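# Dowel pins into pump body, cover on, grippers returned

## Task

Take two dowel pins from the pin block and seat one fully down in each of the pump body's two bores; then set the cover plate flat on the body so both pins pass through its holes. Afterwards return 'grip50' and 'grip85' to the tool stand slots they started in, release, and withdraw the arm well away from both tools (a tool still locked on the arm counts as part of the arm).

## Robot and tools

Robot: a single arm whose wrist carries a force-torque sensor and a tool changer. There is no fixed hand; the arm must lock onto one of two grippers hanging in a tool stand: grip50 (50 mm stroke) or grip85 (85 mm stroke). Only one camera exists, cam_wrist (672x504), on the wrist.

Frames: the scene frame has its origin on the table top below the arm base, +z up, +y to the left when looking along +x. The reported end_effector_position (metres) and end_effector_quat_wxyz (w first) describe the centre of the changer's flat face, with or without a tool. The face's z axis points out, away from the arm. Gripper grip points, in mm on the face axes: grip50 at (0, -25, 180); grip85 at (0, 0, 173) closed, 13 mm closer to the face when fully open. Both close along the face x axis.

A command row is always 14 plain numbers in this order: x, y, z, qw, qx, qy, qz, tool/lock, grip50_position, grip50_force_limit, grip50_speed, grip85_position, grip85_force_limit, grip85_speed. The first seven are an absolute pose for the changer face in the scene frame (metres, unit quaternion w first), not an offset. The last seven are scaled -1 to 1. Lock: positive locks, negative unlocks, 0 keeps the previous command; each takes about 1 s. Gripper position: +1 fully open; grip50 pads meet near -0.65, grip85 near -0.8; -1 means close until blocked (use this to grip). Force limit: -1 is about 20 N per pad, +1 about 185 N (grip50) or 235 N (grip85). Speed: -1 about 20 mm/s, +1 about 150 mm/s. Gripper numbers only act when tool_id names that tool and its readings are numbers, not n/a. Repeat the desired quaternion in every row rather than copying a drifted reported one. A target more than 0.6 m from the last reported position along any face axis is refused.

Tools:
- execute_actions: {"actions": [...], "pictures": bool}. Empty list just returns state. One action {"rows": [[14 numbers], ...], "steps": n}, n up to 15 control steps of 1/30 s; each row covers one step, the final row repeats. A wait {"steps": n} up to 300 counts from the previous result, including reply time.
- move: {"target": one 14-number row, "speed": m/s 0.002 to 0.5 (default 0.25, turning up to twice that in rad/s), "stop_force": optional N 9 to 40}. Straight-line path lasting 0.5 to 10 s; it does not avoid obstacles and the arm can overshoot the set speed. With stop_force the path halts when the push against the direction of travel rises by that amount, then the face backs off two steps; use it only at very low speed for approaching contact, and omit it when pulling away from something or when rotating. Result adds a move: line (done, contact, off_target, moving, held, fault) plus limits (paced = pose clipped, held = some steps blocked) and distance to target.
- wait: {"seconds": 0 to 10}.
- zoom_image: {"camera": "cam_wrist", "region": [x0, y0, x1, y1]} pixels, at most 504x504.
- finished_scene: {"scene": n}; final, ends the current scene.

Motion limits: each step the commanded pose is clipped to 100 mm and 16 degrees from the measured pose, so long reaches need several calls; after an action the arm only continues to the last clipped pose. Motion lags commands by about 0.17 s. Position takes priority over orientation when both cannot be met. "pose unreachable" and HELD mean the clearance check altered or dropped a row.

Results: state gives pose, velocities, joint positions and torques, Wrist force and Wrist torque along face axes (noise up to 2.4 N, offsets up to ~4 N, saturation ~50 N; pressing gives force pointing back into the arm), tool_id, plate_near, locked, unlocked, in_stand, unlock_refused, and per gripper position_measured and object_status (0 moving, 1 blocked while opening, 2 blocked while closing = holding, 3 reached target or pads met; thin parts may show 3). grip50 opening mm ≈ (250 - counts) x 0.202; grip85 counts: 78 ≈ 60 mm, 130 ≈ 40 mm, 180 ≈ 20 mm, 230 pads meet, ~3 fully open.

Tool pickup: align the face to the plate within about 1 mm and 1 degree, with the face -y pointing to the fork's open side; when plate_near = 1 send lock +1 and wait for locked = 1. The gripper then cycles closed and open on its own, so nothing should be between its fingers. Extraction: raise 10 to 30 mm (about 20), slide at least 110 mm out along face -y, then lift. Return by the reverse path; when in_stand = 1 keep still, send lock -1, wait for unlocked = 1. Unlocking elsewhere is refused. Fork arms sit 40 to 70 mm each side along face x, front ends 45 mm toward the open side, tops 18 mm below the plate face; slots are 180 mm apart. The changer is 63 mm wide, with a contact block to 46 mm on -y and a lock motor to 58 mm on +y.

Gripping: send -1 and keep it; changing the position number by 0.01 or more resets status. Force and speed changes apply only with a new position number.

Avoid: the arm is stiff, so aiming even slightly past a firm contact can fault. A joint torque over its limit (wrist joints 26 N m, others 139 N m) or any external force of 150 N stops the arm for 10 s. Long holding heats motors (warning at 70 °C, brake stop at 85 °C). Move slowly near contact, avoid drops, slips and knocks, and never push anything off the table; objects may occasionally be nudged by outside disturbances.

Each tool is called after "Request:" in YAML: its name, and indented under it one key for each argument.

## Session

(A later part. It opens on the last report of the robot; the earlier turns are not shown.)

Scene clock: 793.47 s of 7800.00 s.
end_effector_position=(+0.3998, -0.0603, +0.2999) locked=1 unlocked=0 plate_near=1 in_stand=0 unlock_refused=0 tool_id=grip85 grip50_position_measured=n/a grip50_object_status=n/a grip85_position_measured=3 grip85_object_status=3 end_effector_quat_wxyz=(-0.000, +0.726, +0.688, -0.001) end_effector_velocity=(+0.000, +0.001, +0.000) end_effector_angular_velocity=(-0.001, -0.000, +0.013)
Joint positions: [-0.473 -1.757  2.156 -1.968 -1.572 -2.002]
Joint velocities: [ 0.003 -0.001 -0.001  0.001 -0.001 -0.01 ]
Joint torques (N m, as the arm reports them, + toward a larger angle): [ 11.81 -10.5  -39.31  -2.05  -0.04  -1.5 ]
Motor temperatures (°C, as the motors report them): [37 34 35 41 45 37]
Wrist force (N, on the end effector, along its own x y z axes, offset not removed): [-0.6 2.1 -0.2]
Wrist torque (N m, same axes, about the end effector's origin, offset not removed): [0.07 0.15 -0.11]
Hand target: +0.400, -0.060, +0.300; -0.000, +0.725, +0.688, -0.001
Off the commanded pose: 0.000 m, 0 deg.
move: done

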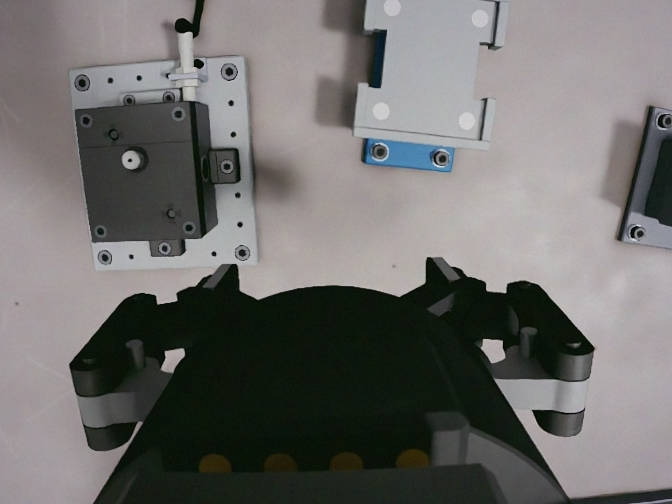

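Seated, both pins visible. Return grip85.

Request:
move:
  target: [0.505,0.1349,0.34,0,0.7296,0.6839,0,0,0,0,0,1,0,0.5]
  speed: 0.2

Request:
move:
  target: [0.505,0.1349,0.3192,0,0.7296,0.6839,0,0,0,0,0,1,0,0.5]
  speed: 0.04

Request:
move:
  target: [0.6338,0.1266,0.3192,0,0.7296,0.6839,0,0,0,0,0,1,0,0.5]
  speed: 0.05
  stop_force: 20

Request:
move:
  target: [0.6338,0.1266,0.2985,0,0.7296,0.6839,0,0,0,0,0,1,0,0.5]
  speed: 0.006
  stop_force: 12

Scene clock: 798.10 s of 7800.00 s.
end_effector_position=(+0.5047, +0.1345, +0.3397) locked=1 unlocked=0 plate_near=1 in_stand=0 unlock_refused=0 tool_id=grip85 grip50_position_measured=n/a grip50_object_status=n/a grip85_position_measured=3 grip85_object_status=3 end_effector_quat_wxyz=(+0.000, +0.730, +0.684, -0.001) end_effector_velocity=(+0.002, +0.002, +0.000) end_effector_angular_velocity=(-0.000, +0.001, -0.001)
Joint positions: [ 0.015 -1.495  1.802 -1.876 -1.572 -1.504]
Joint velocities: [ 0.004  0.005 -0.007  0.002 -0.     0.005]
Joint torques (N m, as the arm reports them, + toward a larger angle): [ 11.78 -24.41 -38.47  -2.07  -2.09   1.73]
Motor temperatures (°C, as the motors report them): [37 34 35 41 45 37]
Wrist force (N, on the end effector, along its own x y z axes, offset not removed): [3.4 -4.2 3.3]
Wrist torque (N m, same axes, about the end effector's origin, offset not removed): [-0.32 -0.05 -0.19]
Hand target: +0.505, +0.135, +0.340; +0.000, +0.730, +0.684, -0.001
Off the commanded pose: 0.001 m, 0 deg.
move: done

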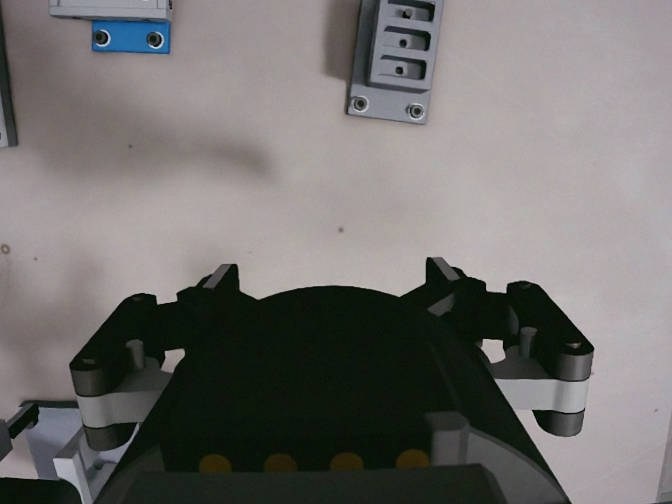

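Scene clock: 799.00 s of 7800.00 s.
end_effector_position=(+0.5049, +0.1349, +0.3195) locked=1 unlocked=0 plate_near=1 in_stand=0 unlock_refused=0 tool_id=grip85 grip50_position_measured=n/a grip50_object_status=n/a grip85_position_measured=3 grip85_object_status=3 end_effector_quat_wxyz=(-0.000, +0.730, +0.684, -0.000) end_effector_velocity=(-0.000, +0.000, -0.004) end_effector_angular_velocity=(+0.000, +0.004, +0.000)
Joint positions: [ 0.015 -1.478  1.839 -1.93  -1.57  -1.503]
Joint velocities: [ 0.     0.004  0.007 -0.007  0.    -0.   ]
Joint torques (N m, as the arm reports them, + toward a larger angle): [ 13.39 -25.36 -19.8   -5.43   2.38   2.09]
Motor temperatures (°C, as the motors report them): [37 34 35 41 45 37]
Wrist force (N, on the end effector, along its own x y z axes, offset not removed): [-1.7 -1.0 1.7]
Wrist torque (N m, same axes, about the end effector's origin, offset not removed): [-0.08 0.11 -0.14]
Hand target: +0.505, +0.135, +0.319; -0.000, +0.730, +0.684, -0.000
Off the commanded pose: 0.000 m, 0 deg.
move: done

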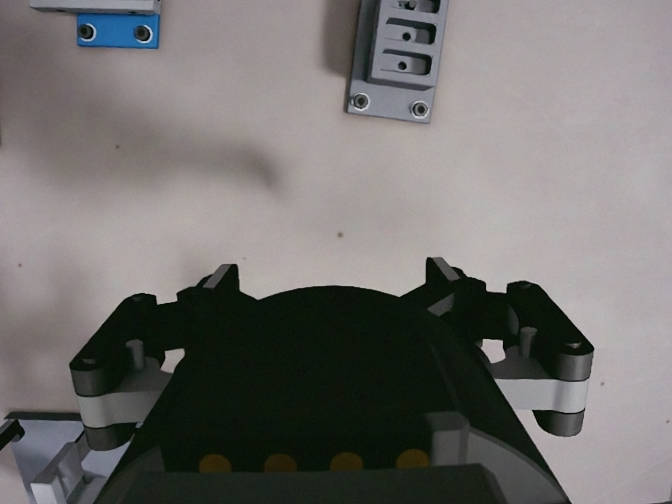

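Scene clock: 802.03 s of 7800.00 s.
end_effector_position=(+0.6335, +0.1266, +0.3190) locked=1 unlocked=0 plate_near=1 in_stand=0 unlock_refused=0 tool_id=grip85 grip50_position_measured=n/a grip50_object_status=n/a grip85_position_measured=3 grip85_object_status=3 end_effector_quat_wxyz=(-0.000, +0.730, +0.684, +0.000) end_effector_velocity=(+0.003, +0.000, +0.001) end_effector_angular_velocity=(+0.000, +0.000, +0.000)
Joint positions: [ 0.001 -1.193  1.48  -1.856 -1.57  -1.517]
Joint velocities: [ 0.     0.006 -0.011  0.004  0.    -0.   ]
Joint torques (N m, as the arm reports them, + toward a larger angle): [-11.74 -38.14 -40.31  -2.22   1.8   -1.84]
Motor temperatures (°C, as the motors report them): [37 34 35 41 45 37]
Wrist force (N, on the end effector, along its own x y z axes, offset not removed): [0.7 -1.1 2.2]
Wrist torque (N m, same axes, about the end effector's origin, offset not removed): [-0.11 0.16 -0.18]
Hand target: +0.634, +0.127, +0.319; -0.000, +0.730, +0.684, +0.000
Off the commanded pose: 0.000 m, 0 deg.
move: done

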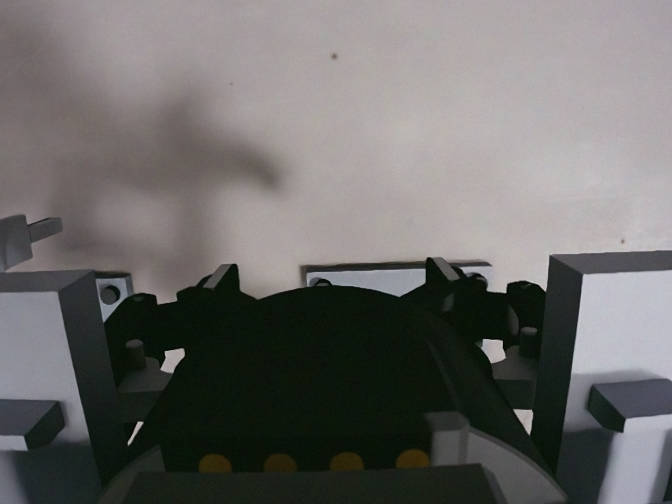

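Scene clock: 805.77 s of 7800.00 s.
end_effector_position=(+0.6338, +0.1266, +0.2991) locked=1 unlocked=0 plate_near=1 in_stand=1 unlock_refused=0 tool_id=grip85 grip50_position_measured=n/a grip50_object_status=n/a grip85_position_measured=3 grip85_object_status=3 end_effector_quat_wxyz=(+0.000, +0.730, +0.684, +0.000) end_effector_velocity=(+0.000, -0.000, +0.002) end_effector_angular_velocity=(+0.000, +0.001, -0.000)
Joint positions: [ 0.001 -1.178  1.512 -1.904 -1.57  -1.517]
Joint velocities: [-0.    -0.    -0.004  0.005  0.     0.   ]
Joint torques (N m, as the arm reports them, + toward a larger angle): [-12.46 -32.48 -27.81   0.07  -2.21  -1.52]
Motor temperatures (°C, as the motors report them): [37 34 35 41 45 37]
Wrist force (N, on the end effector, along its own x y z axes, offset not removed): [3.8 0.4 -24.8]
Wrist torque (N m, same axes, about the end effector's origin, offset not removed): [0.35 1.44 -0.16]
Hand target: +0.634, +0.127, +0.299; +0.000, +0.730, +0.684, +0.000
Off the commanded pose: 0.001 m, 0 deg.
move: contact

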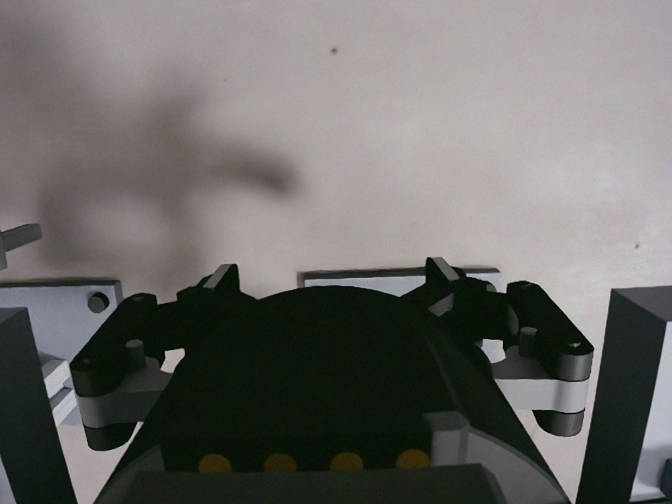

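Request:
execute_actions:
  actions:
    - {"rows":[[0.6338,0.1266,0.2993,0,0.7296,0.6839,0,-1,0,0,0,1,0,0.5]],"steps":15}
  pictures: false

Request:
execute_actions:
  actions:
    - {"rows":[[0.6338,0.1266,0.2993,0,0.7296,0.6839,0,-1,0,0,0,1,0,0.5]],"steps":15}
  pictures: false

Request:
execute_actions:
  actions:
    - {"rows":[[0.6338,0.1266,0.2993,0,0.7296,0.6839,0,-1,0,0,0,1,0,0.5]],"steps":8}
  pictures: false

Scene clock: 809.47 s of 7800.00 s.
end_effector_position=(+0.6338, +0.1266, +0.2994) locked=0 unlocked=0 plate_near=1 in_stand=1 unlock_refused=0 tool_id=none grip50_position_measured=n/a grip50_object_status=n/a grip85_position_measured=n/a grip85_object_status=n/a end_effector_quat_wxyz=(+0.000, +0.730, +0.684, +0.000) end_effector_velocity=(+0.000, -0.000, +0.000) end_effector_angular_velocity=(+0.000, -0.001, -0.000)
Joint positions: [ 0.001 -1.178  1.511 -1.903 -1.57  -1.517]
Joint velocities: [-0. -0. -0. -0.  0. -0.]
Joint torques (N m, as the arm reports them, + toward a larger angle): [-11.59 -31.89 -34.25  -1.15  -2.13   1.27]
Motor temperatures (°C, as the motors report them): [37 34 35 41 45 37]
Wrist force (N, on the end effector, along its own x y z axes, offset not removed): [-0.6 0.0 -0.5]
Wrist torque (N m, same axes, about the end effector's origin, offset not removed): [-0.08 0.11 0.08]
Hand target: +0.634, +0.127, +0.299; +0.000, +0.730, +0.684, +0.000
Off the commanded pose: 0.000 m, 0 deg.
Steps of this call (steps 1 to 90: nothing new was sent; then 0.20 s passed at rest; steps 91 to 105: all 15 steps of this action). Readings (end_effector_position | what the end effector reports):
91: (+0.6337, +0.1266, +0.2994) | locked=1 unlocked=0 plate_near=1 in_stand=1 unlock_refused=0 tool_id=grip85 grip50_position_measured=n/a grip50_object_status=n/a grip85_position_measured=3 grip85_object_status=3
92: (+0.6337, +0.1266, +0.2994) | locked=1 unlocked=0 plate_near=1 in_stand=1 unlock_refused=0 tool_id=grip85 grip50_position_measured=n/a grip50_object_status=n/a grip85_position_measured=3 grip85_object_status=3
94: (+0.6337, +0.1266, +0.2994) | locked=1 unlocked=0 plate_near=1 in_stand=1 unlock_refused=0 tool_id=grip85 grip50_position_measured=n/a grip50_object_status=n/a grip85_position_measured=3 grip85_object_status=3
98: (+0.6338, +0.1266, +0.2994) | locked=0 unlocked=0 plate_near=1 in_stand=1 unlock_refused=0 tool_id=none grip50_position_measured=n/a grip50_object_status=n/a grip85_position_measured=n/a grip85_object_status=n/a
105: the state above

Scene clock: 809.97 s of 7800.00 s.
end_effector_position=(+0.6338, +0.1266, +0.2993) locked=0 unlocked=1 plate_near=1 in_stand=1 unlock_refused=0 tool_id=none grip50_position_measured=n/a grip50_object_status=n/a grip85_position_measured=n/a grip85_object_status=n/a end_effector_quat_wxyz=(-0.000, +0.730, +0.684, -0.000) end_effector_velocity=(-0.000, +0.000, +0.002) end_effector_angular_velocity=(-0.000, -0.004, -0.000)
Joint positions: [ 0.001 -1.178  1.511 -1.903 -1.57  -1.517]
Joint velocities: [ 0.    -0.003  0.001 -0.002 -0.     0.001]
Joint torques (N m, as the arm reports them, + toward a larger angle): [-10.04 -30.44 -33.21  -1.26  -2.28   1.73]
Motor temperatures (°C, as the motors report them): [37 34 35 41 45 37]
Wrist force (N, on the end effector, along its own x y z axes, offset not removed): [2.3 -3.1 0.2]
Wrist torque (N m, same axes, about the end effector's origin, offset not removed): [-0.15 -0.06 -0.06]
Hand target: +0.634, +0.127, +0.299; -0.000, +0.730, +0.684, -0.000
Off the commanded pose: 0.000 m, 0 deg.
Steps of this call (steps 1 to 15: all 15 steps of this action). Readings (end_effector_position | what the end effector reports):
1: (+0.6338, +0.1266, +0.2994) | locked=0 unlocked=0 plate_near=1 in_stand=1 unlock_refused=0 tool_id=none grip50_position_measured=n/a grip50_object_status=n/a grip85_position_measured=n/a grip85_object_status=n/a
2: (+0.6338, +0.1266, +0.2994) | locked=0 unlocked=0 plate_near=1 in_stand=1 unlock_refused=0 tool_id=none grip50_position_measured=n/a grip50_object_status=n/a grip85_position_measured=n/a grip85_object_status=n/a
4: (+0.6338, +0.1266, +0.2993) | locked=0 unlocked=0 plate_near=1 in_stand=1 unlock_refused=0 tool_id=none grip50_position_measured=n/a grip50_object_status=n/a grip85_position_measured=n/a grip85_object_status=n/a
8: (+0.6338, +0.1266, +0.2993) | locked=0 unlocked=0 plate_near=1 in_stand=1 unlock_refused=0 tool_id=none grip50_position_measured=n/a grip50_object_status=n/a grip85_position_measured=n/a grip85_object_status=n/a
15: the state above

Scene clock: 810.23 s of 7800.00 s.
end_effector_position=(+0.6338, +0.1266, +0.2993) locked=0 unlocked=1 plate_near=1 in_stand=1 unlock_refused=0 tool_id=none grip50_position_measured=n/a grip50_object_status=n/a grip85_position_measured=n/a grip85_object_status=n/a end_effector_quat_wxyz=(-0.000, +0.730, +0.684, -0.000) end_effector_velocity=(-0.000, +0.000, +0.000) end_effector_angular_velocity=(+0.000, -0.000, +0.001)
Joint positions: [ 0.001 -1.178  1.511 -1.903 -1.57  -1.517]
Joint velocities: [ 0. -0.  0. -0.  0. -0.]
Joint torques (N m, as the arm reports them, + toward a larger angle): [-10.95 -31.8  -33.67  -1.61  -2.     1.97]
Motor temperatures (°C, as the motors report them): [37 34 35 41 45 37]
Wrist force (N, on the end effector, along its own x y z axes, offset not removed): [-1.0 1.9 1.5]
Wrist torque (N m, same axes, about the end effector's origin, offset not removed): [0.16 0.19 0.00]
Hand target: +0.634, +0.127, +0.299; -0.000, +0.730, +0.684, -0.000
Off the commanded pose: 0.000 m, 0 deg.
Steps of this call (steps 1 to 8: all 8 steps of this action). Readings (end_effector_position | what the end effector reports):
1: (+0.6338, +0.1266, +0.2993) | locked=0 unlocked=1 plate_near=1 in_stand=1 unlock_refused=0 tool_id=none grip50_position_measured=n/a grip50_object_status=n/a grip85_position_measured=n/a grip85_object_status=n/a
2: (+0.6338, +0.1266, +0.2993) | locked=0 unlocked=1 plate_near=1 in_stand=1 unlock_refused=0 tool_id=none grip50_position_measured=n/a grip50_object_status=n/a grip85_position_measured=n/a grip85_object_status=n/a
4: (+0.6338, +0.1266, +0.2993) | locked=0 unlocked=1 plate_near=1 in_stand=1 unlock_refused=0 tool_id=none grip50_position_measured=n/a grip50_object_status=n/a grip85_position_measured=n/a grip85_object_status=n/a
8: the state above

Request:
move:
  target: [0.6338,0.1266,0.36,0,0.7296,0.6839,0,0,0,0,0,1,0,0.5]
  speed: 0.06

Request:
move:
  target: [0.40,0.05,0.50,0,0.7071,0.7071,0,0,0,0,0,1,0,0.5]
  speed: 0.2

Scene clock: 814.00 s of 7800.00 s.
end_effector_position=(+0.6340, +0.1266, +0.3596) locked=0 unlocked=1 plate_near=0 in_stand=0 unlock_refused=0 tool_id=none grip50_position_measured=n/a grip50_object_status=n/a grip85_position_measured=n/a grip85_object_status=n/a end_effector_quat_wxyz=(+0.000, +0.730, +0.684, +0.000) end_effector_velocity=(-0.000, -0.000, +0.003) end_effector_angular_velocity=(+0.000, +0.000, -0.000)
Joint positions: [ 0.001 -1.215  1.403 -1.758 -1.57  -1.517]
Joint velocities: [-0.    -0.002 -0.006  0.008  0.    -0.   ]
Joint torques (N m, as the arm reports them, + toward a larger angle): [-10.78 -52.61 -34.25  -0.84  -0.44  -1.31]
Motor temperatures (°C, as the motors report them): [37 34 35 41 45 37]
Wrist force (N, on the end effector, along its own x y z axes, offset not removed): [-1.4 0.6 -1.0]
Wrist torque (N m, same axes, about the end effector's origin, offset not removed): [-0.01 0.39 -0.29]
Hand target: +0.634, +0.127, +0.360; +0.000, +0.730, +0.684, +0.000
Off the commanded pose: 0.000 m, 0 deg.
move: done

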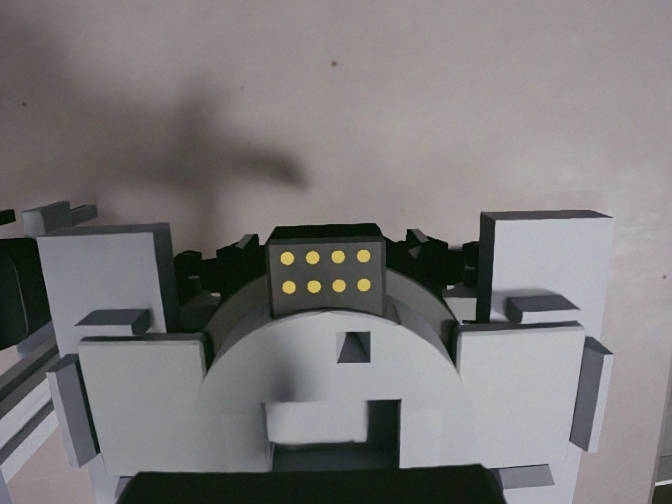

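Scene clock: 816.07 s of 7800.00 s.
end_effector_position=(+0.4007, +0.0501, +0.5002) locked=0 unlocked=1 plate_near=0 in_stand=0 unlock_refused=0 tool_id=none grip50_position_measured=n/a grip50_object_status=n/a grip85_position_measured=n/a grip85_object_status=n/a end_effector_quat_wxyz=(-0.000, +0.707, +0.707, +0.000) end_effector_velocity=(-0.002, -0.001, +0.001) end_effector_angular_velocity=(+0.000, +0.001, +0.000)
Joint positions: [-0.2   -1.823  1.685 -1.431 -1.57  -1.783]
Joint velocities: [-0.004 -0.004  0.     0.005  0.    -0.005]
Joint torques (N m, as the arm reports them, + toward a larger angle): [-11.54 -23.81 -15.7   -0.84   2.57  -1.84]
Motor temperatures (°C, as the motors report them): [37 34 35 41 45 37]
Wrist force (N, on the end effector, along its own x y z axes, offset not removed): [0.9 -0.3 1.7]
Wrist torque (N m, same axes, about the end effector's origin, offset not removed): [-0.05 -0.09 -0.07]
Hand target: +0.400, +0.050, +0.500; -0.000, +0.707, +0.707, +0.000
Off the commanded pose: 0.001 m, 0 deg.
move: done

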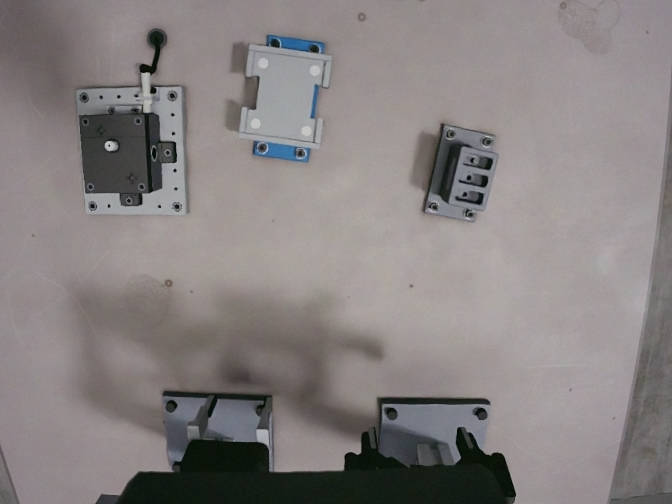

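Request:
finished_scene:
  scene: 1

The scene is finished: the task was done.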